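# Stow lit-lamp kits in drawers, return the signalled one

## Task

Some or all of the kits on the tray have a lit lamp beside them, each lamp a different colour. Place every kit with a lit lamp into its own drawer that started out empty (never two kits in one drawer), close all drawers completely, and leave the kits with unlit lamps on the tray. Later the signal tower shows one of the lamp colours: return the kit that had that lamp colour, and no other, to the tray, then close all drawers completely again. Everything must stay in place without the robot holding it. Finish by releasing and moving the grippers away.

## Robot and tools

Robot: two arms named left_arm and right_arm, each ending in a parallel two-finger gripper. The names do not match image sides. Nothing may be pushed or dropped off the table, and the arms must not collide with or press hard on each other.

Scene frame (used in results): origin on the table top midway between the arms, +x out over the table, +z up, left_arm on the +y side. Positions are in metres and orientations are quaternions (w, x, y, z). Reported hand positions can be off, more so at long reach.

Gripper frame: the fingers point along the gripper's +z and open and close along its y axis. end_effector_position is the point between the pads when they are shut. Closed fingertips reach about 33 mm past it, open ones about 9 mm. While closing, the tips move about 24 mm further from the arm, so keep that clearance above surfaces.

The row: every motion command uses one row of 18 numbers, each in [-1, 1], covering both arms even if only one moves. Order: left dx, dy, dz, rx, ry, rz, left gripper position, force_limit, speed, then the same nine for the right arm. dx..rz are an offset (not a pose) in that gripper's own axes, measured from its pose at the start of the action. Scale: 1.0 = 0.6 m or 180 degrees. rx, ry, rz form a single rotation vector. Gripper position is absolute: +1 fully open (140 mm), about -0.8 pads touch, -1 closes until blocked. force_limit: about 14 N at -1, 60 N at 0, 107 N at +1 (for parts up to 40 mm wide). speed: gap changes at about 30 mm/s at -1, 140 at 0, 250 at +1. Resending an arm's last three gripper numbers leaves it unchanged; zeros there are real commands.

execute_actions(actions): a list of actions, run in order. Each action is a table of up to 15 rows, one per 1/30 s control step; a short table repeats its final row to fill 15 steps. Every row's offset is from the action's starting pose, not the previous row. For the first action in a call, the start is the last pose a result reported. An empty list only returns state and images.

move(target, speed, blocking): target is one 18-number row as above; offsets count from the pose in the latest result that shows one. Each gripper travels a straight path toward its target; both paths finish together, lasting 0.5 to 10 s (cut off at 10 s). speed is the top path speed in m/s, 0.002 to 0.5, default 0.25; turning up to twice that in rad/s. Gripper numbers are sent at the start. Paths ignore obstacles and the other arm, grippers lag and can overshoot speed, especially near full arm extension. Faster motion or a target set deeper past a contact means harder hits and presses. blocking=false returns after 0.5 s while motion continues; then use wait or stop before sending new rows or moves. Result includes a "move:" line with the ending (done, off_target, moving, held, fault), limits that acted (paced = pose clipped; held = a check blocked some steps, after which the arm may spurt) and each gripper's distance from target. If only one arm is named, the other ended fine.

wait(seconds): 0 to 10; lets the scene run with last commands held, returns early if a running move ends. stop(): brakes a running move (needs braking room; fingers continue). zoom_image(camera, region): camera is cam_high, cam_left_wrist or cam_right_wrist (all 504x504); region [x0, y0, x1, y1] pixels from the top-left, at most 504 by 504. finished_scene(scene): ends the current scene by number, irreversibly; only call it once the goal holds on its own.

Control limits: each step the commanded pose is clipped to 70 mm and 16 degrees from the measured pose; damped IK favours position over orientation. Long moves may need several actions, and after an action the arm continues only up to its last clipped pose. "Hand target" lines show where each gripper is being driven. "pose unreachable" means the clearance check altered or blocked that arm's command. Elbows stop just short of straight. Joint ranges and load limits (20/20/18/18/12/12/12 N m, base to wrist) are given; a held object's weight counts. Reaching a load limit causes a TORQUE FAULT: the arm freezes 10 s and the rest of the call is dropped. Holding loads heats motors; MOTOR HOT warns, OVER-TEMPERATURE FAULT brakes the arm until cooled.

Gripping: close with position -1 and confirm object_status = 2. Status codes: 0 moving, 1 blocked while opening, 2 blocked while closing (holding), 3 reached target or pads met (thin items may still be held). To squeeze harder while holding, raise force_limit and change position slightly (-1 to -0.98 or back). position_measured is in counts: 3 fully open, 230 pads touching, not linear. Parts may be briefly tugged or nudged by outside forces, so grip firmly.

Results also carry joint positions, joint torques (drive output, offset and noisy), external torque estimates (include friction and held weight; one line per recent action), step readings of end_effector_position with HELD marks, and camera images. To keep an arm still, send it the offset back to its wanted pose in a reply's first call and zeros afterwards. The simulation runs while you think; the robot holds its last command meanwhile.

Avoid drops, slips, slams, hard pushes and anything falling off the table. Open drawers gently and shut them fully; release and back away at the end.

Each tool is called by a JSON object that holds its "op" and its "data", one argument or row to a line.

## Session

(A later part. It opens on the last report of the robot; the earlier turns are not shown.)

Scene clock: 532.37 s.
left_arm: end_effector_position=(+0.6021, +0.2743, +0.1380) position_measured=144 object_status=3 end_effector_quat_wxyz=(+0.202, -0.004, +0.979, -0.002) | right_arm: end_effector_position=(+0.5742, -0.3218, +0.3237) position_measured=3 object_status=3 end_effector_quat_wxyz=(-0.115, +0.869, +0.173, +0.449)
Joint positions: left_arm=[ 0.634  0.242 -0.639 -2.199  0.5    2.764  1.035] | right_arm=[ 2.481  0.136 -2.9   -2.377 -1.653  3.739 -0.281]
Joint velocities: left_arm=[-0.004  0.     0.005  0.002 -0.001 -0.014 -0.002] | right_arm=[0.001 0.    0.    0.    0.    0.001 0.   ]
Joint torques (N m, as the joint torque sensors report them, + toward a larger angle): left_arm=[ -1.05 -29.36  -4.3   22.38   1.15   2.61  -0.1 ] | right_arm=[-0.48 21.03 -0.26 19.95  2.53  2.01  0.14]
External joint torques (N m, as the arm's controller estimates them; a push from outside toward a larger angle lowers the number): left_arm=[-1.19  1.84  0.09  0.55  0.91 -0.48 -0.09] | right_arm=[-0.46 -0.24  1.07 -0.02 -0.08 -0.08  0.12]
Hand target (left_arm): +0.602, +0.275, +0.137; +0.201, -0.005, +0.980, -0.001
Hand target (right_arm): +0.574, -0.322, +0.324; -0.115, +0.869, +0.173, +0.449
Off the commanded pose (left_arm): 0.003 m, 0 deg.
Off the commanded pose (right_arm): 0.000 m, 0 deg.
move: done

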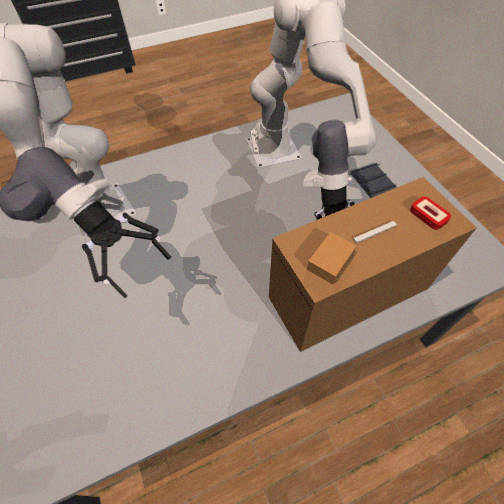

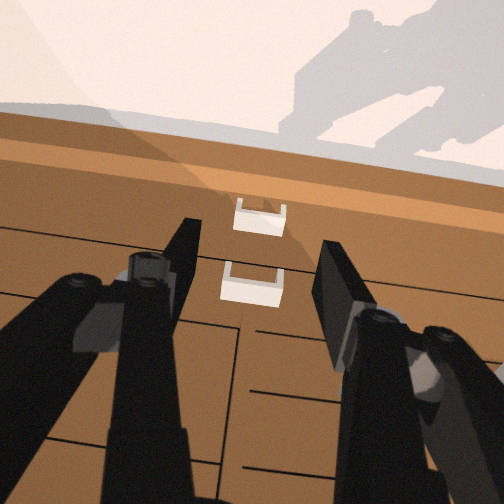

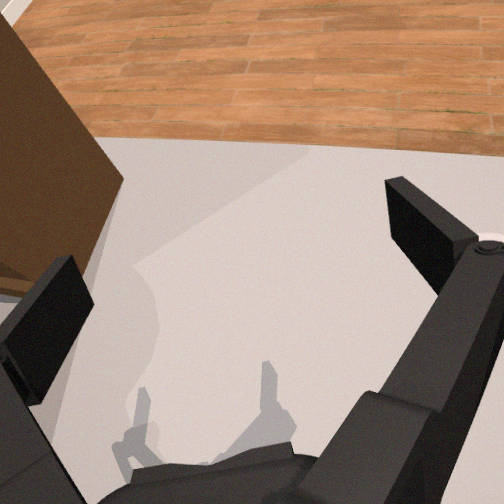

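{"op": "execute_actions", "data": {
  "actions": [
    [[0,0,0,0,0,0,-1,0,-0.3,0,0,0,0,0,0,1,0,0]]
  ]
}}

{"op": "move", "data": {
  "target": [0.207,-0.008,-0.09,0,0,0,-1,0,-0.3,0,0,0,0,0,0,1,0,0],
  "speed": 0.05
}}

{"op": "execute_actions", "data": {
  "actions": [
    [[0,0,0,0,0,0,-0.12,0,0,0,0,0,0,0,0,1,0,0]]
  ]
}}

{"op": "move", "data": {
  "target": [0.0,0,-0.1,0,0.06,0,-0.12,0,0,0,0,0,0,0,0,1,0,0],
  "speed": 0.1
}}

{"op": "move", "data": {
  "target": [-0.17,0.04,-0.01,0,0.07,0,-0.12,0,0,0,0,0,0,0,0,1,0,0],
  "speed": 0.15
}}

Scene clock: 535.90 s.
left_arm: end_effector_position=(+0.6016, +0.2735, +0.1380) position_measured=193 object_status=2 end_effector_quat_wxyz=(+0.202, -0.004, +0.979, -0.002) | right_arm: end_effector_position=(+0.5742, -0.3218, +0.3237) position_measured=3 object_status=3 end_effector_quat_wxyz=(-0.115, +0.869, +0.173, +0.449)
Joint positions: left_arm=[ 0.633  0.242 -0.639 -2.199  0.5    2.762  1.034] | right_arm=[ 2.481  0.136 -2.9   -2.377 -1.653  3.739 -0.281]
Joint velocities: left_arm=[-0.002 -0.002  0.001 -0.     0.    -0.    -0.001] | right_arm=[-0.002 -0.001  0.     0.001 -0.    -0.     0.002]
Joint torques (N m, as the joint torque sensors report them, + toward a larger angle): left_arm=[  0.51 -30.35  -4.41  20.73   0.22   3.36   0.07] | right_arm=[-0.58 21.07 -0.27 19.75  2.54  2.    0.13]
External joint torques (N m, as the arm's controller estimates them; a push from outside toward a larger angle lowers the number): left_arm=[ 0.56  0.89  0.14 -1.05 -0.03  0.28  0.08] | right_arm=[-0.57 -0.13  1.04 -0.16 -0.06 -0.08  0.1 ]
Hand target (left_arm): +0.602, +0.274, +0.138; +0.202, -0.004, +0.979, -0.002
Hand target (right_arm): +0.574, -0.322, +0.324; -0.115, +0.869, +0.173, +0.449
Off the commanded pose (left_arm): 0.001 m, 0 deg.
Off the commanded pose (right_arm): 0.000 m, 0 deg.
Step readings (end_effector_position):
0: left_arm (+0.6017, +0.2747, +0.1376) | right_arm (+0.5742, -0.3218, +0.3237)
1: left_arm (+0.6017, +0.2747, +0.1376) | right_arm (+0.5742, -0.3218, +0.3237)
2: left_arm (+0.6017, +0.2747, +0.1376) | right_arm (+0.5742, -0.3218, +0.3237)
4: left_arm (+0.6017, +0.2747, +0.1377) | right_arm (+0.5742, -0.3218, +0.3237)
8: left_arm (+0.6016, +0.2734, +0.1378) | right_arm (+0.5742, -0.3218, +0.3237)
15: end_effector_position above

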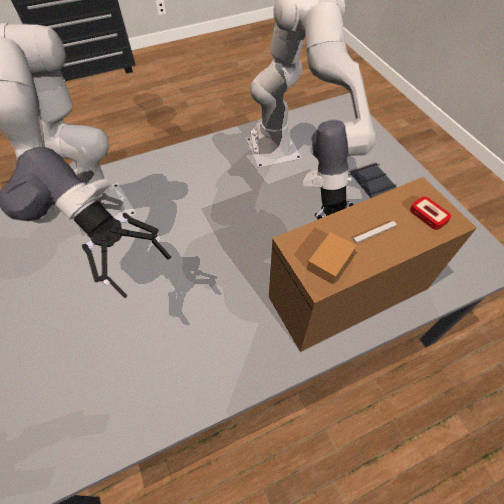

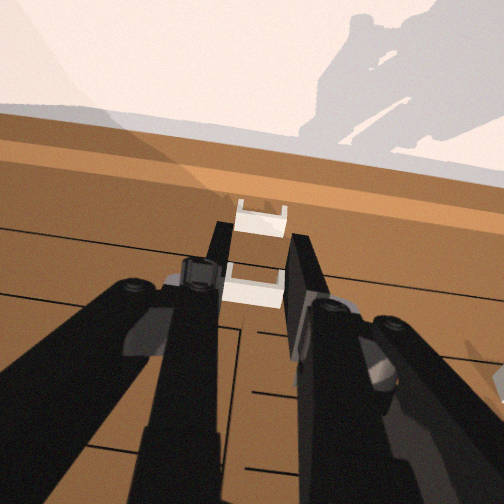

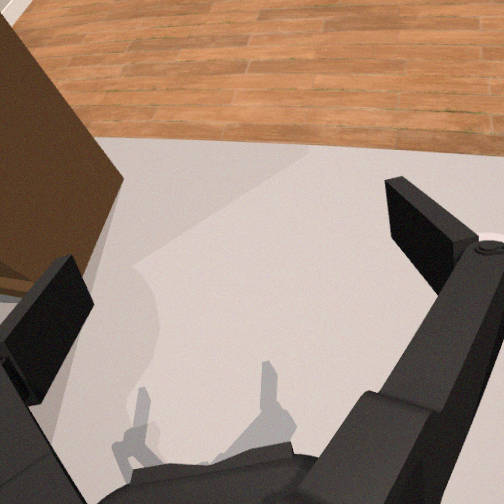

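Scene clock: 538.90 s.
left_arm: end_effector_position=(+0.4657, +0.2660, +0.1366) position_measured=193 object_status=2 end_effector_quat_wxyz=(+0.198, -0.005, +0.980, -0.002) | right_arm: end_effector_position=(+0.5742, -0.3218, +0.3237) position_measured=3 object_status=3 end_effector_quat_wxyz=(-0.115, +0.869, +0.173, +0.449)
Joint positions: left_arm=[ 0.518 -0.183 -0.625 -2.657 -0.049  2.895  1.353] | right_arm=[ 2.481  0.136 -2.9   -2.377 -1.653  3.739 -0.281]
Joint velocities: left_arm=[-0.032 -0.001  0.034 -0.004 -0.014  0.001  0.042] | right_arm=[-0.     0.001 -0.001  0.002 -0.001  0.001 -0.002]
Joint torques (N m, as the joint torque sensors report them, + toward a larger angle): left_arm=[ -2.21 -19.25   3.21  18.57  -1.01   3.34   0.05] | right_arm=[-0.27 20.99  0.01 19.82  2.54  1.99  0.1 ]
External joint torques (N m, as the arm's controller estimates them; a push from outside toward a larger angle lowers the number): left_arm=[-2.22 -1.07  0.63 -1.87 -1.36  0.15  0.05] | right_arm=[-0.3  -0.28  1.29 -0.12 -0.07 -0.1   0.08]
Hand target (left_arm): +0.465, +0.265, +0.137; +0.198, -0.001, +0.980, -0.003
Hand target (right_arm): +0.574, -0.322, +0.324; -0.115, +0.869, +0.173, +0.449
Off the commanded pose (left_arm): 0.003 m, 0 deg.
Off the commanded pose (right_arm): 0.000 m, 0 deg.
move: done

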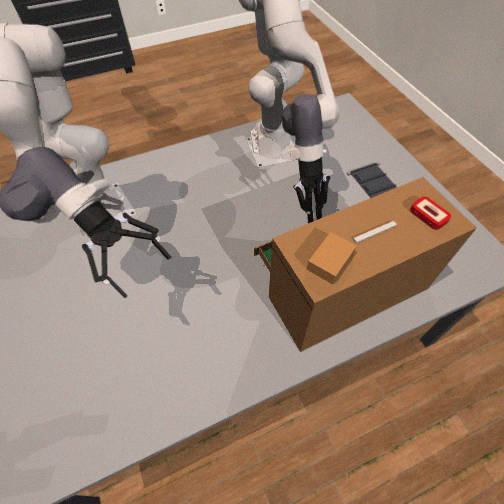

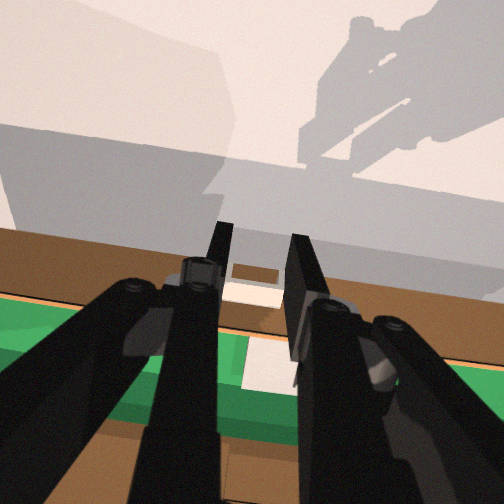

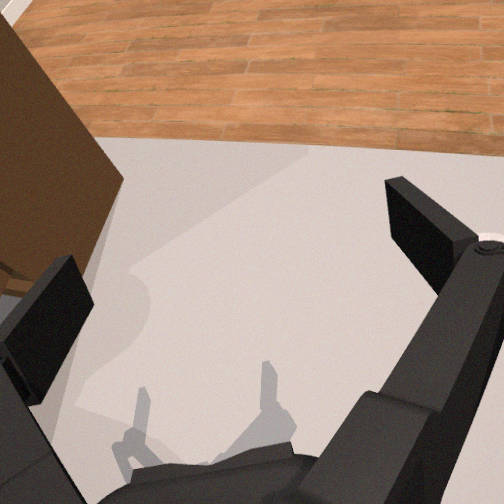

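Scene clock: 539.40 s.
left_arm: end_effector_position=(+0.4656, +0.2660, +0.1365) position_measured=144 object_status=3 end_effector_quat_wxyz=(+0.198, -0.005, +0.980, -0.002) | right_arm: end_effector_position=(+0.5742, -0.3218, +0.3237) position_measured=3 object_status=3 end_effector_quat_wxyz=(-0.115, +0.869, +0.173, +0.449)
Joint positions: left_arm=[ 0.518 -0.183 -0.625 -2.657 -0.049  2.895  1.353] | right_arm=[ 2.481  0.136 -2.9   -2.377 -1.653  3.739 -0.281]
Joint velocities: left_arm=[-0.    -0.001  0.     0.001 -0.    -0.001  0.   ] | right_arm=[-0.     0.002 -0.001  0.001  0.     0.     0.001]
Joint torques (N m, as the joint torque sensors report them, + toward a larger angle): left_arm=[  0.14 -17.95   2.09  19.65   0.29   3.09   0.06] | right_arm=[-0.33 21.01 -0.08 19.85  2.54  1.98  0.12]
External joint torques (N m, as the arm's controller estimates them; a push from outside toward a larger angle lowers the number): left_arm=[ 0.07  0.2  -0.56 -0.67 -0.04 -0.08  0.07] | right_arm=[-0.35 -0.34  1.2  -0.1  -0.07 -0.1   0.1 ]
Hand target (left_arm): +0.466, +0.266, +0.137; +0.198, -0.005, +0.980, -0.002
Hand target (right_arm): +0.574, -0.322, +0.324; -0.115, +0.869, +0.173, +0.449
Off the commanded pose (left_arm): 0.000 m, 0 deg.
Off the commanded pose (right_arm): 0.000 m, 0 deg.
Step readings (end_effector_position):
0: left_arm (+0.4657, +0.2660, +0.1366) | right_arm (+0.5742, -0.3218, +0.3237)
1: left_arm (+0.4657, +0.2660, +0.1366) | right_arm (+0.5742, -0.3218, +0.3237)
2: left_arm (+0.4656, +0.2660, +0.1365) | right_arm (+0.5742, -0.3218, +0.3237)
4: left_arm (+0.4656, +0.2660, +0.1365) | right_arm (+0.5742, -0.3218, +0.3237)
8: left_arm (+0.4656, +0.2660, +0.1365) | right_arm (+0.5742, -0.3218, +0.3237)
15: end_effector_position above

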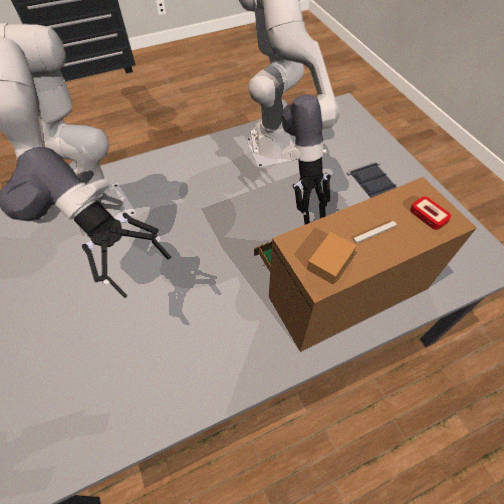

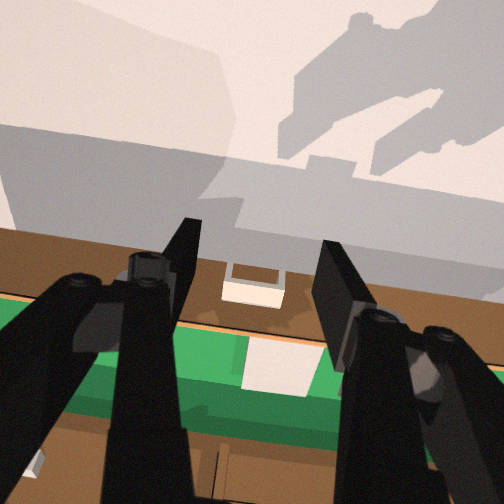

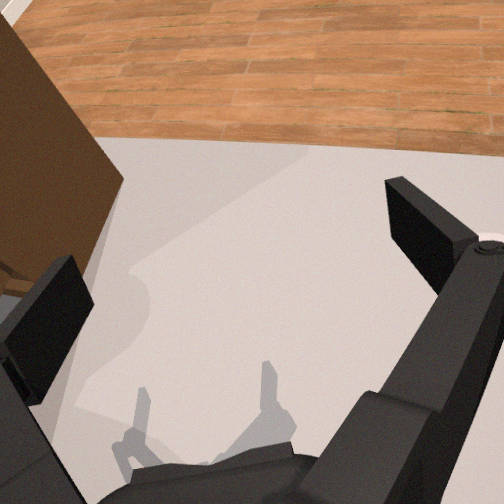

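Scene clock: 541.00 s.
left_arm: end_effector_position=(+0.4420, +0.2701, +0.1914) position_measured=144 object_status=3 end_effector_quat_wxyz=(+0.105, -0.008, +0.994, +0.002) | right_arm: end_effector_position=(+0.5742, -0.3218, +0.3237) position_measured=3 object_status=3 end_effector_quat_wxyz=(-0.115, +0.869, +0.173, +0.449)
Joint positions: left_arm=[ 0.432 -0.279 -0.509 -2.486 -0.135  2.443  1.441] | right_arm=[ 2.481  0.136 -2.9   -2.377 -1.653  3.739 -0.281]
Joint velocities: left_arm=[-0.001 -0.    -0.001  0.001  0.    -0.012  0.007] | right_arm=[-0.001 -0.001 -0.002  0.     0.     0.    -0.001]
Joint torques (N m, as the joint torque sensors report them, + toward a larger angle): left_arm=[ -0.68 -17.9    4.46  23.8   -0.09   2.41   0.38] | right_arm=[-0.53 20.88 -0.22 20.01  2.54  2.01  0.1 ]
External joint torques (N m, as the arm's controller estimates them; a push from outside toward a larger angle lowers the number): left_arm=[-0.64  0.61  1.04  0.92 -0.72 -0.47  0.39] | right_arm=[-0.44 -0.25  1.17  0.18 -0.05 -0.06  0.08]
Hand target (left_arm): +0.442, +0.269, +0.192; +0.104, -0.005, +0.995, +0.001
Hand target (right_arm): +0.574, -0.322, +0.324; -0.115, +0.869, +0.173, +0.449
Off the commanded pose (left_arm): 0.004 m, 1 deg.
Off the commanded pose (right_arm): 0.000 m, 0 deg.
move: off_target (left_arm)

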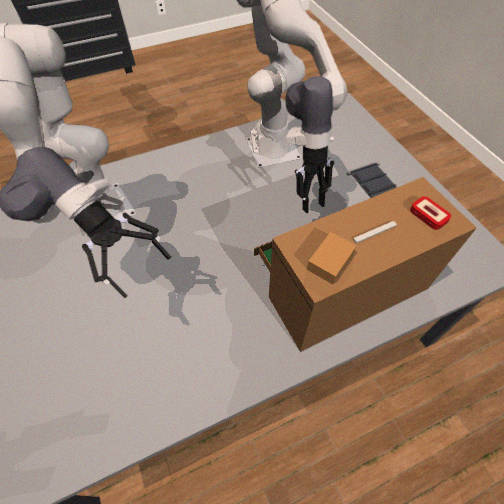

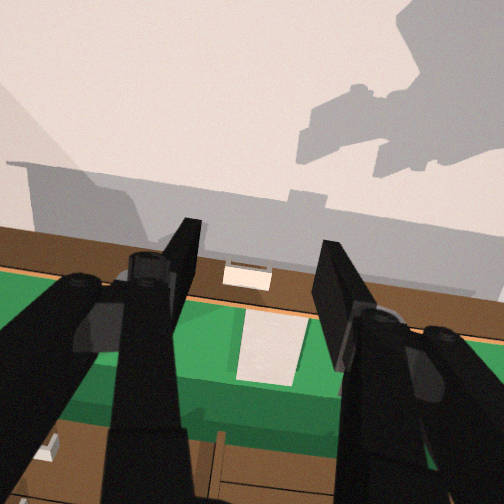

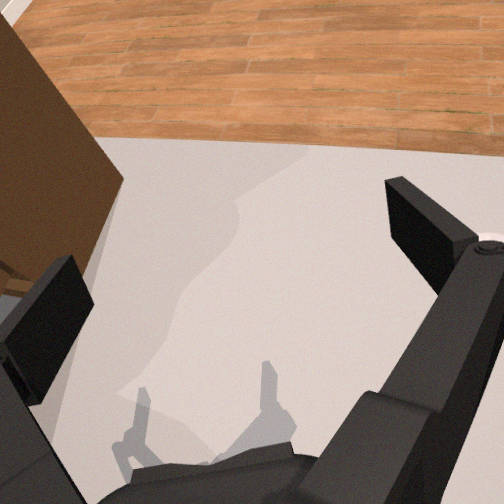

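Scene clock: 542.50 s.
left_arm: end_effector_position=(+0.5406, +0.2993, +0.2200) position_measured=144 object_status=3 end_effector_quat_wxyz=(-0.001, -0.009, +1.000, -0.001) | right_arm: end_effector_position=(+0.5742, -0.3218, +0.3237) position_measured=3 object_status=3 end_effector_quat_wxyz=(-0.115, +0.869, +0.173, +0.449)
Joint positions: left_arm=[ 0.49   0.177 -0.498 -1.866  0.09   2.018  1.377] | right_arm=[ 2.481  0.136 -2.9   -2.377 -1.653  3.739 -0.281]
Joint velocities: left_arm=[-0.     0.001  0.001  0.002  0.002 -0.011 -0.01 ] | right_arm=[-0.001  0.001  0.     0.001  0.001 -0.     0.   ]
Joint torques (N m, as the joint torque sensors report them, + toward a larger angle): left_arm=[ -0.34 -31.96  -1.95  24.56   1.63   1.95  -0.12] | right_arm=[-0.26 21.13  0.06 20.    2.53  2.    0.12]
External joint torques (N m, as the arm's controller estimates them; a push from outside toward a larger angle lowers the number): left_arm=[-0.38  2.31  0.59  0.57  0.9  -0.48 -0.12] | right_arm=[-0.26 -0.13  1.36  0.07 -0.07 -0.08  0.1 ]
Hand target (left_arm): +0.540, +0.299, +0.220; -0.002, -0.011, +1.000, +0.001
Hand target (right_arm): +0.574, -0.322, +0.324; -0.115, +0.869, +0.173, +0.449
Off the commanded pose (left_arm): 0.004 m, 0 deg.
Off the commanded pose (right_arm): 0.000 m, 0 deg.
move: off_target (left_arm)

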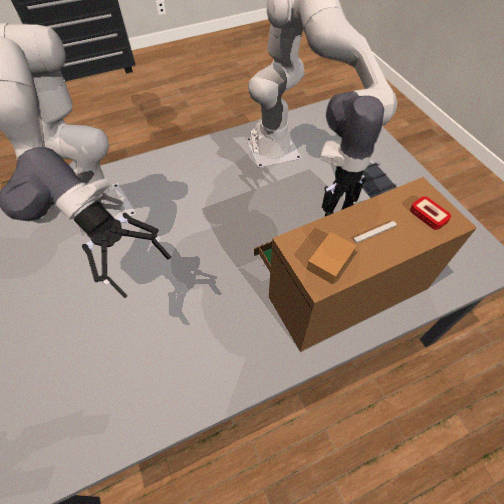

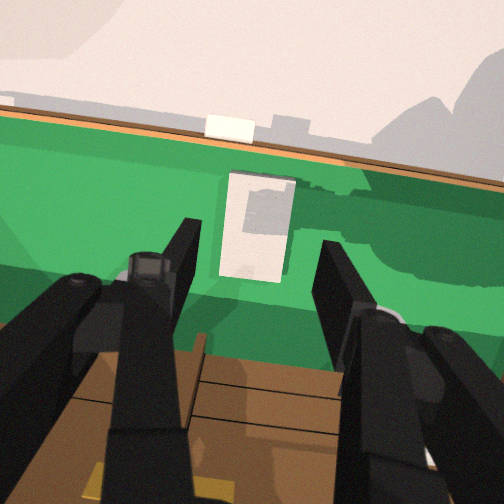

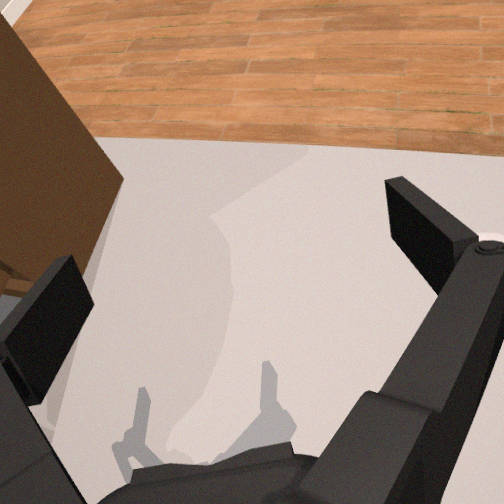

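{"op": "move", "data": {
  "target": [-0.012,0,0.09,0,0,0,-0.12,0,0,0,0,0,0,0,0,1,0,0],
  "speed": 0.1
}}

Scene clock: 544.27 s.
left_arm: end_effector_position=(+0.5473, +0.2984, +0.1667) position_measured=144 object_status=3 end_effector_quat_wxyz=(-0.002, -0.008, +1.000, -0.003) | right_arm: end_effector_position=(+0.5742, -0.3218, +0.3237) position_measured=3 object_status=3 end_effector_quat_wxyz=(-0.115, +0.869, +0.173, +0.449)
Joint positions: left_arm=[ 0.484  0.256 -0.494 -1.909  0.133  2.128  1.354] | right_arm=[ 2.481  0.136 -2.9   -2.377 -1.653  3.739 -0.281]
Joint velocities: left_arm=[-0.     0.001 -0.001  0.     0.001  0.012 -0.011] | right_arm=[ 0.    -0.     0.001 -0.002 -0.001  0.     0.002]
Joint torques (N m, as the joint torque sensors report them, + toward a larger angle): left_arm=[ -1.74 -34.21  -3.46  22.42   1.62   2.75  -0.07] | right_arm=[-0.45 20.76 -0.14 20.08  2.54  1.98  0.13]
External joint torques (N m, as the arm's controller estimates them; a push from outside toward a larger angle lowers the number): left_arm=[-1.6   1.89  0.33 -0.84  0.95  0.34 -0.07] | right_arm=[-0.49 -0.41  1.12  0.25 -0.05 -0.1   0.11]
Hand target (left_arm): +0.548, +0.298, +0.166; -0.001, -0.009, +1.000, -0.002
Hand target (right_arm): +0.574, -0.322, +0.324; -0.115, +0.869, +0.173, +0.449
Off the commanded pose (left_arm): 0.001 m, 0 deg.
Off the commanded pose (right_arm): 0.000 m, 0 deg.
move: done

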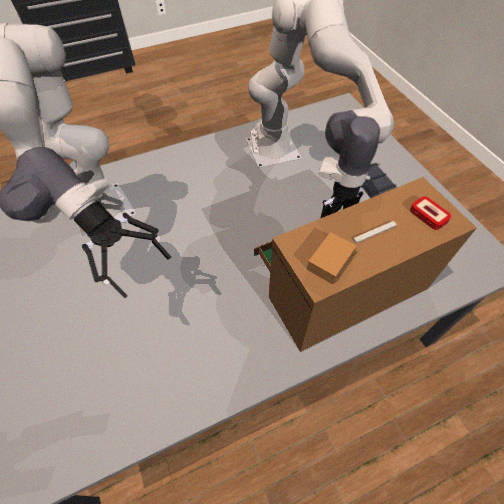

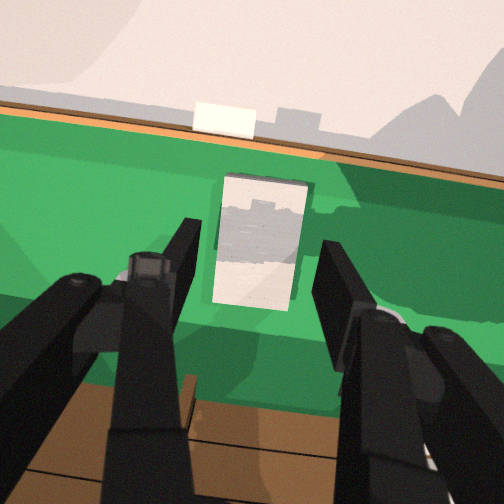

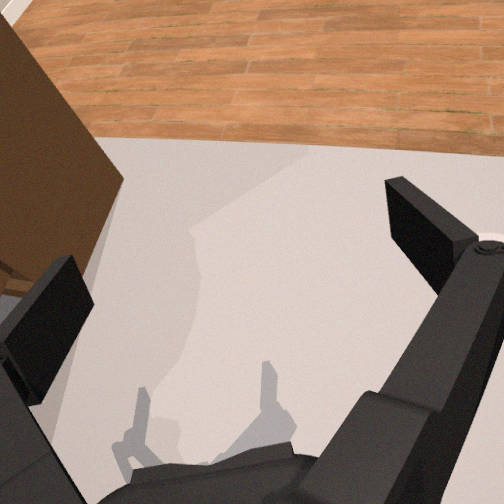

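{"op": "move", "data": {
  "target": [-0.013,0.002,0.04,0,0,0,-0.12,0,0,0,0,0,0,0,0,1,0,0],
  "speed": 0.03
}}

{"op": "execute_actions", "data": {
  "actions": [
    [[0,0,0,0,0,0,-1,0,-0.5,0,0,0,0,0,0,1,0,0]]
  ]
}}

{"op": "move", "data": {
  "target": [0,0,-0.09,0,0,0,-1,0,-0.5,0,0,0,0,0,0,1,0,0],
  "speed": 0.07
}}

{"op": "move", "data": {
  "target": [0.25,0.63,0,0,0,-0.5,-1,0,-0.5,0,0,0,0,0,0,1,0,0],
  "speed": 0.4
}}

Scene clock: 548.00 s.
left_arm: end_effector_position=(+0.5526, +0.2992, +0.1420) position_measured=144 object_status=3 end_effector_quat_wxyz=(-0.005, -0.006, +1.000, -0.005) | right_arm: end_effector_position=(+0.5742, -0.3218, +0.3237) position_measured=3 object_status=3 end_effector_quat_wxyz=(-0.115, +0.869, +0.173, +0.449)
Joint positions: left_arm=[ 0.48   0.308 -0.489 -1.907  0.159  2.166  1.344] | right_arm=[ 2.481  0.136 -2.9   -2.377 -1.653  3.739 -0.281]
Joint velocities: left_arm=[ 0.001 -0.001 -0.001  0.002  0.005  0.009 -0.004] | right_arm=[ 0.001 -0.    -0.001  0.001 -0.     0.    -0.001]
Joint torques (N m, as the joint torque sensors report them, + toward a larger angle): left_arm=[ -1.56 -36.03  -4.11  24.75   1.62   2.75  -0.04] | right_arm=[-0.36 20.97 -0.14 20.19  2.55  2.    0.12]
External joint torques (N m, as the arm's controller estimates them; a push from outside toward a larger angle lowers the number): left_arm=[-1.38  1.54  0.43  1.85  0.97  0.35 -0.04] | right_arm=[-0.38 -0.24  1.15  0.3  -0.05 -0.08  0.1 ]
Hand target (left_arm): +0.555, +0.299, +0.143; -0.002, -0.007, +1.000, -0.004
Hand target (right_arm): +0.574, -0.322, +0.324; -0.115, +0.869, +0.173, +0.449
Off the commanded pose (left_arm): 0.002 m, 0 deg.
Off the commanded pose (right_arm): 0.000 m, 0 deg.
move: done

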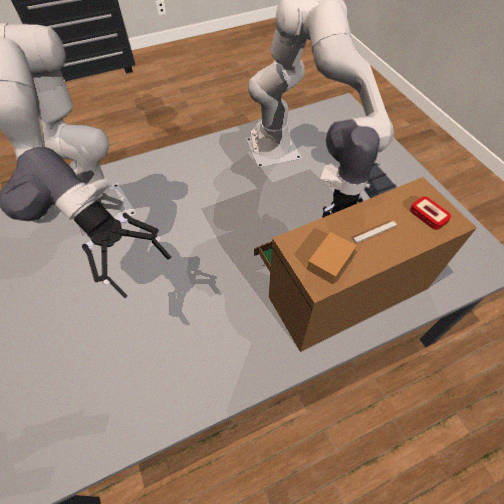

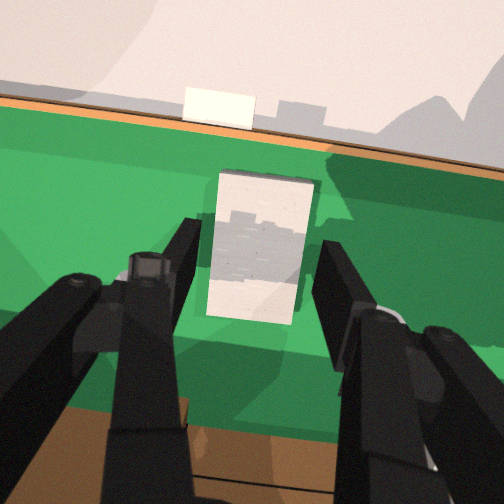

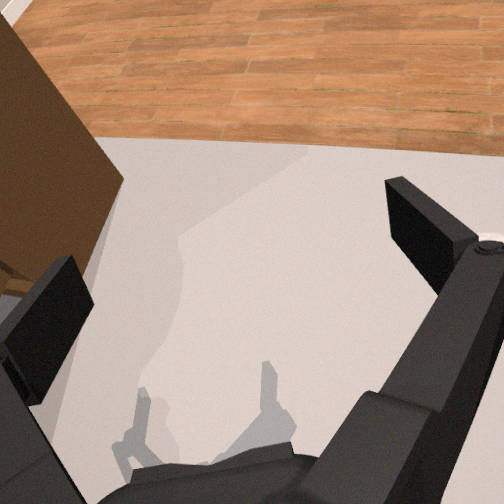

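Scene clock: 548.50 s.
left_arm: end_effector_position=(+0.5528, +0.2992, +0.1423) position_measured=174 object_status=2 end_effector_quat_wxyz=(-0.005, -0.006, +1.000, -0.005) | right_arm: end_effector_position=(+0.5742, -0.3218, +0.3237) position_measured=3 object_status=3 end_effector_quat_wxyz=(-0.115, +0.869, +0.173, +0.449)
Joint positions: left_arm=[ 0.48   0.308 -0.489 -1.907  0.159  2.166  1.344] | right_arm=[ 2.481  0.136 -2.9   -2.377 -1.653  3.739 -0.281]
Joint velocities: left_arm=[-0.    -0.002 -0.002 -0.001  0.001  0.     0.001] | right_arm=[ 0.001  0.    -0.001  0.001  0.001 -0.001 -0.001]
Joint torques (N m, as the joint torque sensors report them, + toward a larger angle): left_arm=[  0.3  -36.48  -5.02  22.69   0.57   2.31   0.06] | right_arm=[-0.42 21.03  0.02 20.16  2.54  2.    0.13]
External joint torques (N m, as the arm's controller estimates them; a push from outside toward a larger angle lowers the number): left_arm=[ 0.47  1.17 -0.48 -0.31 -0.09 -0.11  0.06] | right_arm=[-0.39 -0.23  1.35  0.22 -0.07 -0.07  0.11]
Hand target (left_arm): +0.553, +0.299, +0.142; -0.005, -0.006, +1.000, -0.005
Hand target (right_arm): +0.574, -0.322, +0.324; -0.115, +0.869, +0.173, +0.449
Off the commanded pose (left_arm): 0.000 m, 0 deg.
Off the commanded pose (right_arm): 0.000 m, 0 deg.
Step readings (end_effector_position):
0: left_arm (+0.5526, +0.2992, +0.1420) | right_arm (+0.5742, -0.3218, +0.3237)
1: left_arm (+0.5526, +0.2992, +0.1420) | right_arm (+0.5742, -0.3218, +0.3237)
2: left_arm (+0.5526, +0.2992, +0.1420) | right_arm (+0.5742, -0.3218, +0.3237)
4: left_arm (+0.5526, +0.2992, +0.1420) | right_arm (+0.5742, -0.3218, +0.3237)
8: left_arm (+0.5528, +0.2992, +0.1423) | right_arm (+0.5742, -0.3218, +0.3237)
15: end_effector_position above

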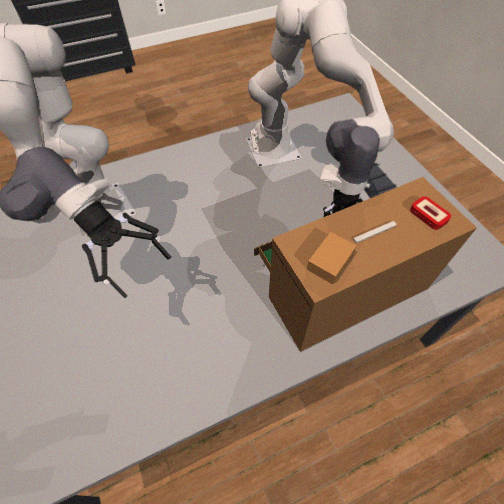

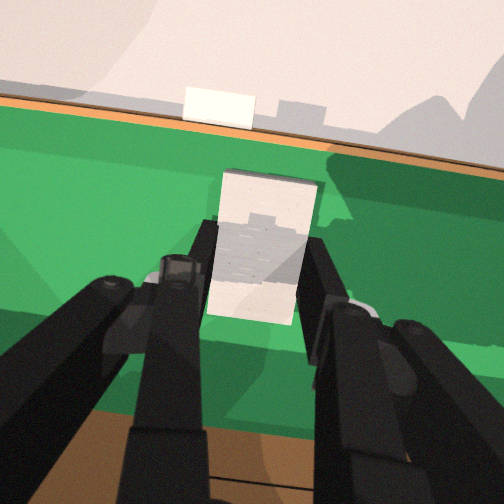

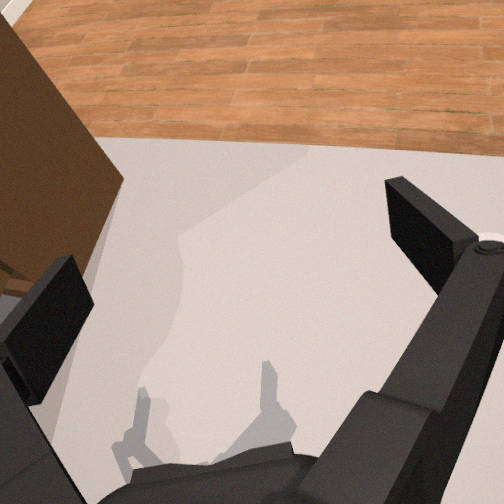

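Scene clock: 549.73 s.
left_arm: end_effector_position=(+0.5529, +0.3009, +0.1946) position_measured=174 object_status=2 end_effector_quat_wxyz=(-0.005, -0.008, +1.000, -0.003) | right_arm: end_effector_position=(+0.5742, -0.3218, +0.3237) position_measured=3 object_status=3 end_effector_quat_wxyz=(-0.115, +0.869, +0.173, +0.449)
Joint positions: left_arm=[ 0.485  0.248 -0.496 -1.844  0.124  2.05   1.364] | right_arm=[ 2.481  0.136 -2.9   -2.377 -1.653  3.739 -0.281]
Joint velocities: left_arm=[ 0.     0.001  0.    -0.001 -0.001 -0.012  0.008] | right_arm=[ 0.001  0.    -0.001 -0.    -0.     0.001  0.001]
Joint torques (N m, as the joint torque sensors report them, + toward a larger angle): left_arm=[  1.63 -35.58  -4.36  24.77  -0.41   2.09   0.23] | right_arm=[-0.34 21.   -0.15 19.98  2.56  2.02  0.12]
External joint torques (N m, as the arm's controller estimates them; a push from outside toward a larger angle lowers the number): left_arm=[ 1.54  0.68 -0.88  1.07 -1.12 -0.31  0.23] | right_arm=[-0.29 -0.22  1.21  0.06 -0.04 -0.06  0.1 ]
Hand target (left_arm): +0.553, +0.301, +0.196; -0.005, -0.007, +1.000, -0.004
Hand target (right_arm): +0.574, -0.322, +0.324; -0.115, +0.869, +0.173, +0.449
Off the commanded pose (left_arm): 0.002 m, 0 deg.
Off the commanded pose (right_arm): 0.000 m, 0 deg.
move: done

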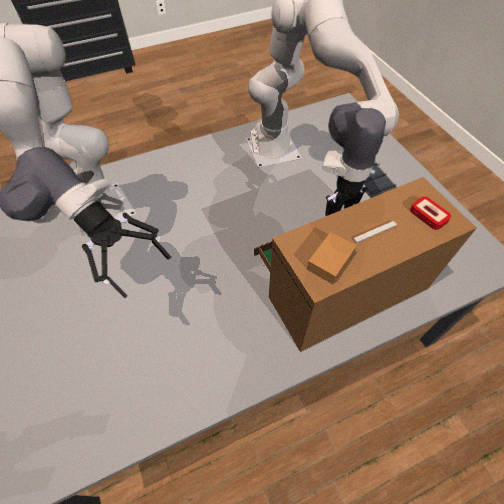

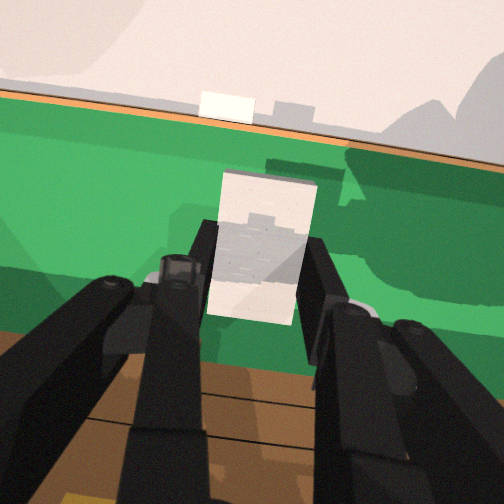

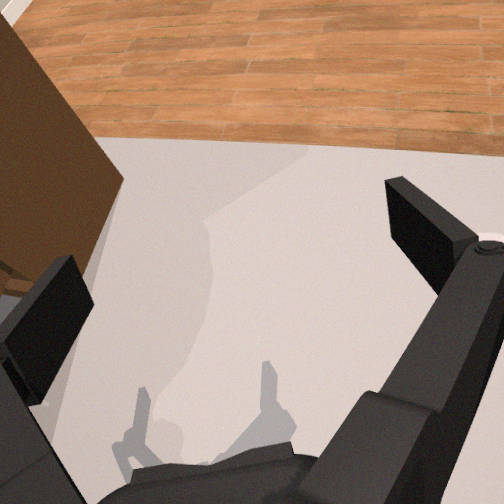

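Scene clock: 552.67 s.
left_arm: end_effector_position=(+0.3948, +0.6770, +0.1888) position_measured=174 object_status=2 end_effector_quat_wxyz=(+0.010, +0.709, -0.705, -0.002) | right_arm: end_effector_position=(+0.5742, -0.3218, +0.3237) position_measured=3 object_status=3 end_effector_quat_wxyz=(-0.115, +0.869, +0.173, +0.449)
Joint positions: left_arm=[ 0.836  0.044 -0.101 -2.093  0.006  2.116  0.592] | right_arm=[ 2.481  0.136 -2.9   -2.377 -1.653  3.739 -0.281]
Joint velocities: left_arm=[ 0.002  0.    -0.001  0.002  0.002 -0.001 -0.03 ] | right_arm=[-0.001  0.002  0.001 -0.001 -0.001 -0.    -0.   ]
Joint torques (N m, as the joint torque sensors report them, + toward a larger angle): left_arm=[ -1.19 -31.18  -1.23  25.18   1.56   2.09  -0.13] | right_arm=[-0.58 21.06 -0.08 19.88  2.54  1.98  0.13]
External joint torques (N m, as the arm's controller estimates them; a push from outside toward a larger angle lowers the number): left_arm=[-1.1   1.37 -1.04  1.74  0.9  -0.33 -0.13] | right_arm=[-0.61 -0.26  1.2  -0.04 -0.05 -0.11  0.11]
Hand target (left_arm): +0.395, +0.677, +0.190; +0.010, +0.712, -0.702, -0.004
Hand target (right_arm): +0.574, -0.322, +0.324; -0.115, +0.869, +0.173, +0.449
Off the commanded pose (left_arm): 0.006 m, 1 deg.
Off the commanded pose (right_arm): 0.000 m, 0 deg.
move: off_target (left_arm)

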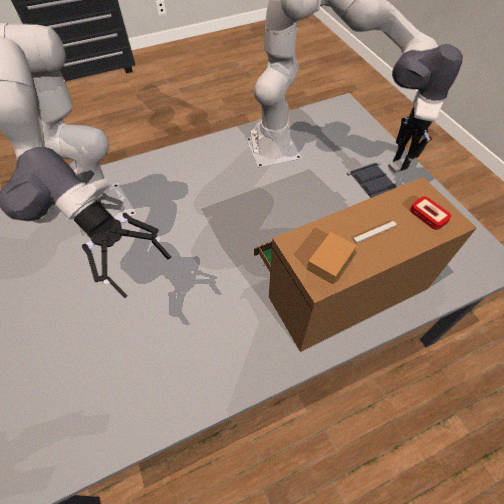

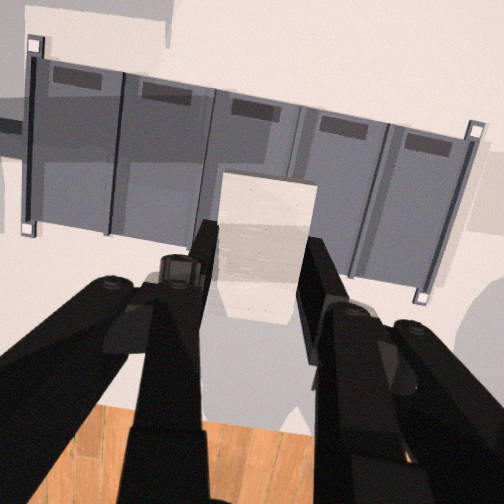

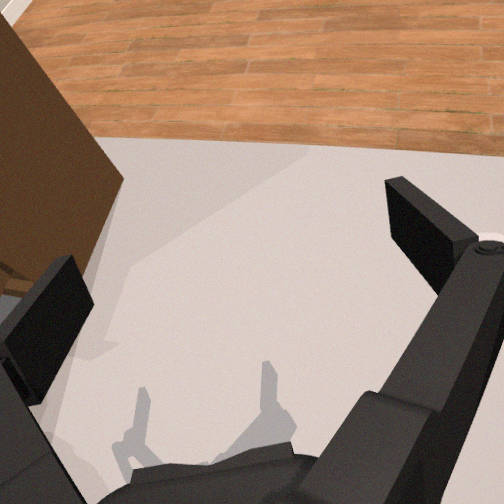

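{"op": "move", "data": {
  "target": [-0.012,0.22,0.2,0,0,0.004,-1,0,-0.5,0,0,0,0,0,0,1,0,0]
}}

Scene clock: 554.73 s.
left_arm: end_effector_position=(+0.2630, +0.6799, +0.0691) position_measured=174 object_status=2 end_effector_quat_wxyz=(+0.013, +0.705, -0.709, -0.002) | right_arm: end_effector_position=(+0.5742, -0.3218, +0.3237) position_measured=3 object_status=3 end_effector_quat_wxyz=(-0.115, +0.869, +0.173, +0.449)
Joint positions: left_arm=[ 0.914 -0.029 -0.005 -2.54   0.006  2.485  0.774] | right_arm=[ 2.481  0.136 -2.9   -2.377 -1.653  3.739 -0.281]
Joint velocities: left_arm=[-0.002 -0.     0.001 -0.001 -0.001  0.008  0.029] | right_arm=[-0.001 -0.001  0.001  0.001 -0.     0.     0.001]
Joint torques (N m, as the joint torque sensors report them, + toward a larger angle): left_arm=[  0.67 -26.41   0.15  18.31  -0.83   2.95   0.21] | right_arm=[-0.28 20.94  0.04 20.15  2.53  2.01  0.12]
External joint torques (N m, as the arm's controller estimates them; a push from outside toward a larger angle lowers the number): left_arm=[ 0.65 -0.09  0.15 -1.22 -1.3   0.58  0.21] | right_arm=[-0.35 -0.26  1.27  0.27 -0.07 -0.07  0.1 ]
Hand target (left_arm): +0.263, +0.681, +0.069; +0.011, +0.703, -0.711, -0.001
Hand target (right_arm): +0.574, -0.322, +0.324; -0.115, +0.869, +0.173, +0.449
Off the commanded pose (left_arm): 0.004 m, 0 deg.
Off the commanded pose (right_arm): 0.000 m, 0 deg.
move: off_target (left_arm)

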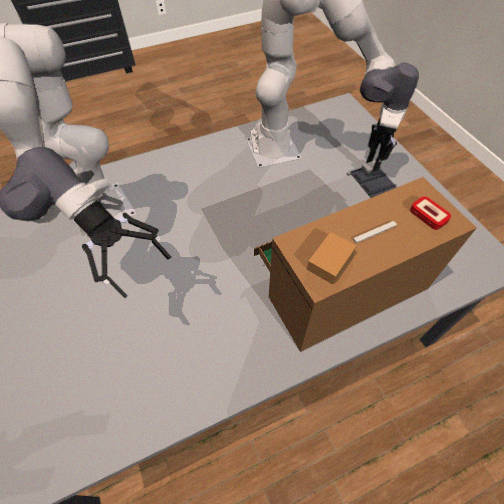

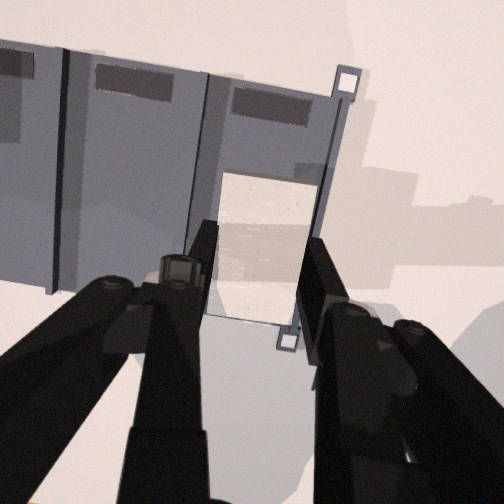

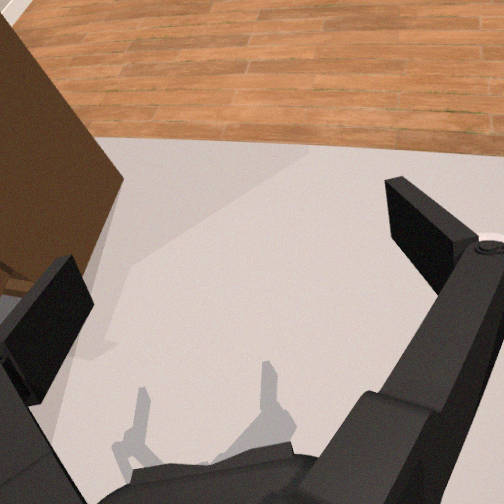

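{"op": "move", "data": {
  "target": [0.01,-0.007,0.028,0,0,0,-1,0,-0.5,0,0,0,0,0,0,1,0,0],
  "speed": 0.03
}}

{"op": "move", "data": {
  "target": [0,0,0.015,0,0,0,-1,0,-0.5,0,0,0,0,0,0,1,0,0],
  "speed": 0.02
}}

Scene clock: 557.10 s.
left_arm: end_effector_position=(+0.2655, +0.6742, +0.0528) position_measured=174 object_status=2 end_effector_quat_wxyz=(+0.015, +0.703, -0.711, -0.002) | right_arm: end_effector_position=(+0.5742, -0.3218, +0.3237) position_measured=3 object_status=3 end_effector_quat_wxyz=(-0.115, +0.869, +0.173, +0.449)
Joint positions: left_arm=[ 0.91   0.006 -0.014 -2.551  0.006  2.527  0.767] | right_arm=[ 2.481  0.136 -2.9   -2.377 -1.653  3.739 -0.281]
Joint velocities: left_arm=[-0.001 -0.001 -0.002 -0.    -0.     0.019 -0.014] | right_arm=[-0.001 -0.001  0.001  0.    -0.002 -0.001  0.   ]
Joint torques (N m, as the joint torque sensors report them, + toward a larger angle): left_arm=[ -1.61 -25.62  -1.57  17.77  -0.02   2.82  -0.11] | right_arm=[-0.37 20.92 -0.04 19.94  2.54  1.99  0.1 ]
External joint torques (N m, as the arm's controller estimates them; a push from outside toward a larger angle lowers the number): left_arm=[-1.61  1.36 -1.57 -1.13 -0.45  0.46 -0.12] | right_arm=[-0.38 -0.3   1.24  0.06 -0.05 -0.08  0.08]
Hand target (left_arm): +0.267, +0.673, +0.052; +0.013, +0.705, -0.709, -0.002
Hand target (right_arm): +0.574, -0.322, +0.324; -0.115, +0.869, +0.173, +0.449
Off the commanded pose (left_arm): 0.002 m, 0 deg.
Off the commanded pose (right_arm): 0.000 m, 0 deg.
move: done

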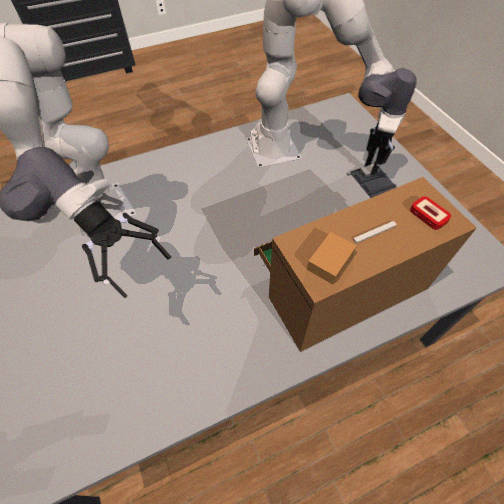

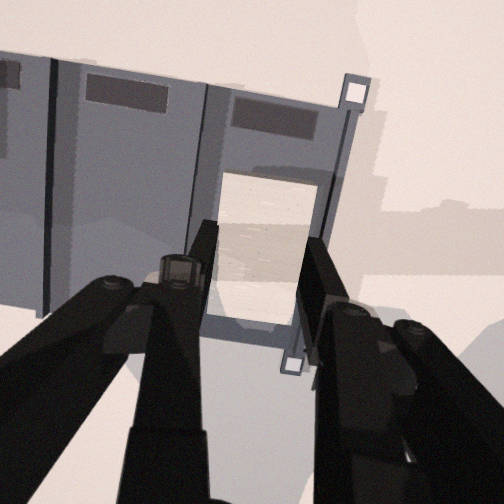

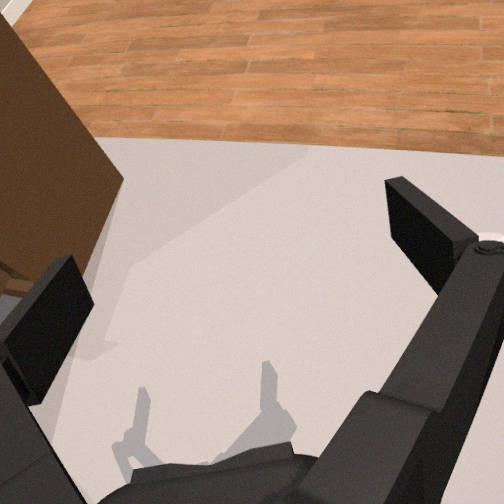

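Scene clock: 557.80 s.
left_arm: end_effector_position=(+0.2651, +0.6738, +0.0446) position_measured=174 object_status=2 end_effector_quat_wxyz=(+0.016, +0.703, -0.711, -0.002) | right_arm: end_effector_position=(+0.5742, -0.3218, +0.3237) position_measured=3 object_status=3 end_effector_quat_wxyz=(-0.115, +0.869, +0.173, +0.449)
Joint positions: left_arm=[ 0.91   0.027 -0.014 -2.552  0.006  2.547  0.767] | right_arm=[ 2.481  0.136 -2.9   -2.377 -1.653  3.739 -0.281]
Joint velocities: left_arm=[-0.     0.     0.001  0.001 -0.001  0.015 -0.   ] | right_arm=[-0.    -0.    -0.001  0.001  0.     0.     0.001]
Joint torques (N m, as the joint torque sensors report them, + toward a larger angle): left_arm=[  0.51 -25.46  -0.41  16.99   0.27   2.82   0.18] | right_arm=[-0.45 21.   -0.01 20.08  2.54  2.01  0.12]
External joint torques (N m, as the arm's controller estimates them; a push from outside toward a larger angle lowers the number): left_arm=[ 0.45  1.93 -0.48 -1.64 -0.14  0.46  0.18] | right_arm=[-0.38 -0.28  1.37  0.12 -0.07 -0.06  0.1 ]
Hand target (left_arm): +0.265, +0.674, +0.044; +0.015, +0.703, -0.711, -0.002
Hand target (right_arm): +0.574, -0.322, +0.324; -0.115, +0.869, +0.173, +0.449
Off the commanded pose (left_arm): 0.001 m, 0 deg.
Off the commanded pose (right_arm): 0.000 m, 0 deg.
move: done

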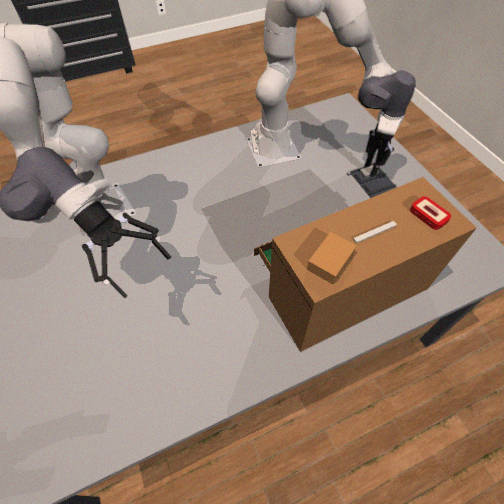

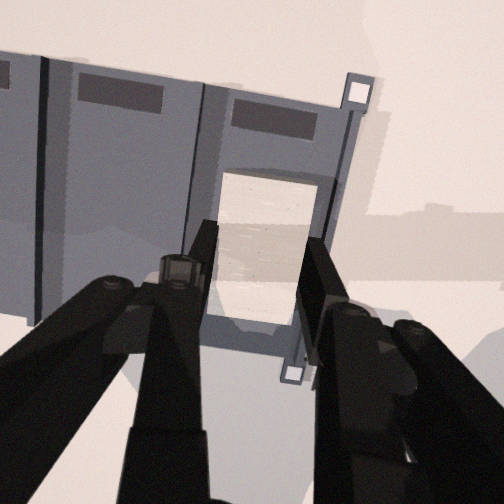

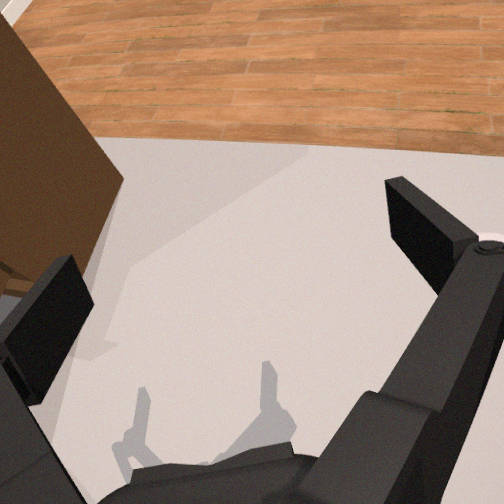

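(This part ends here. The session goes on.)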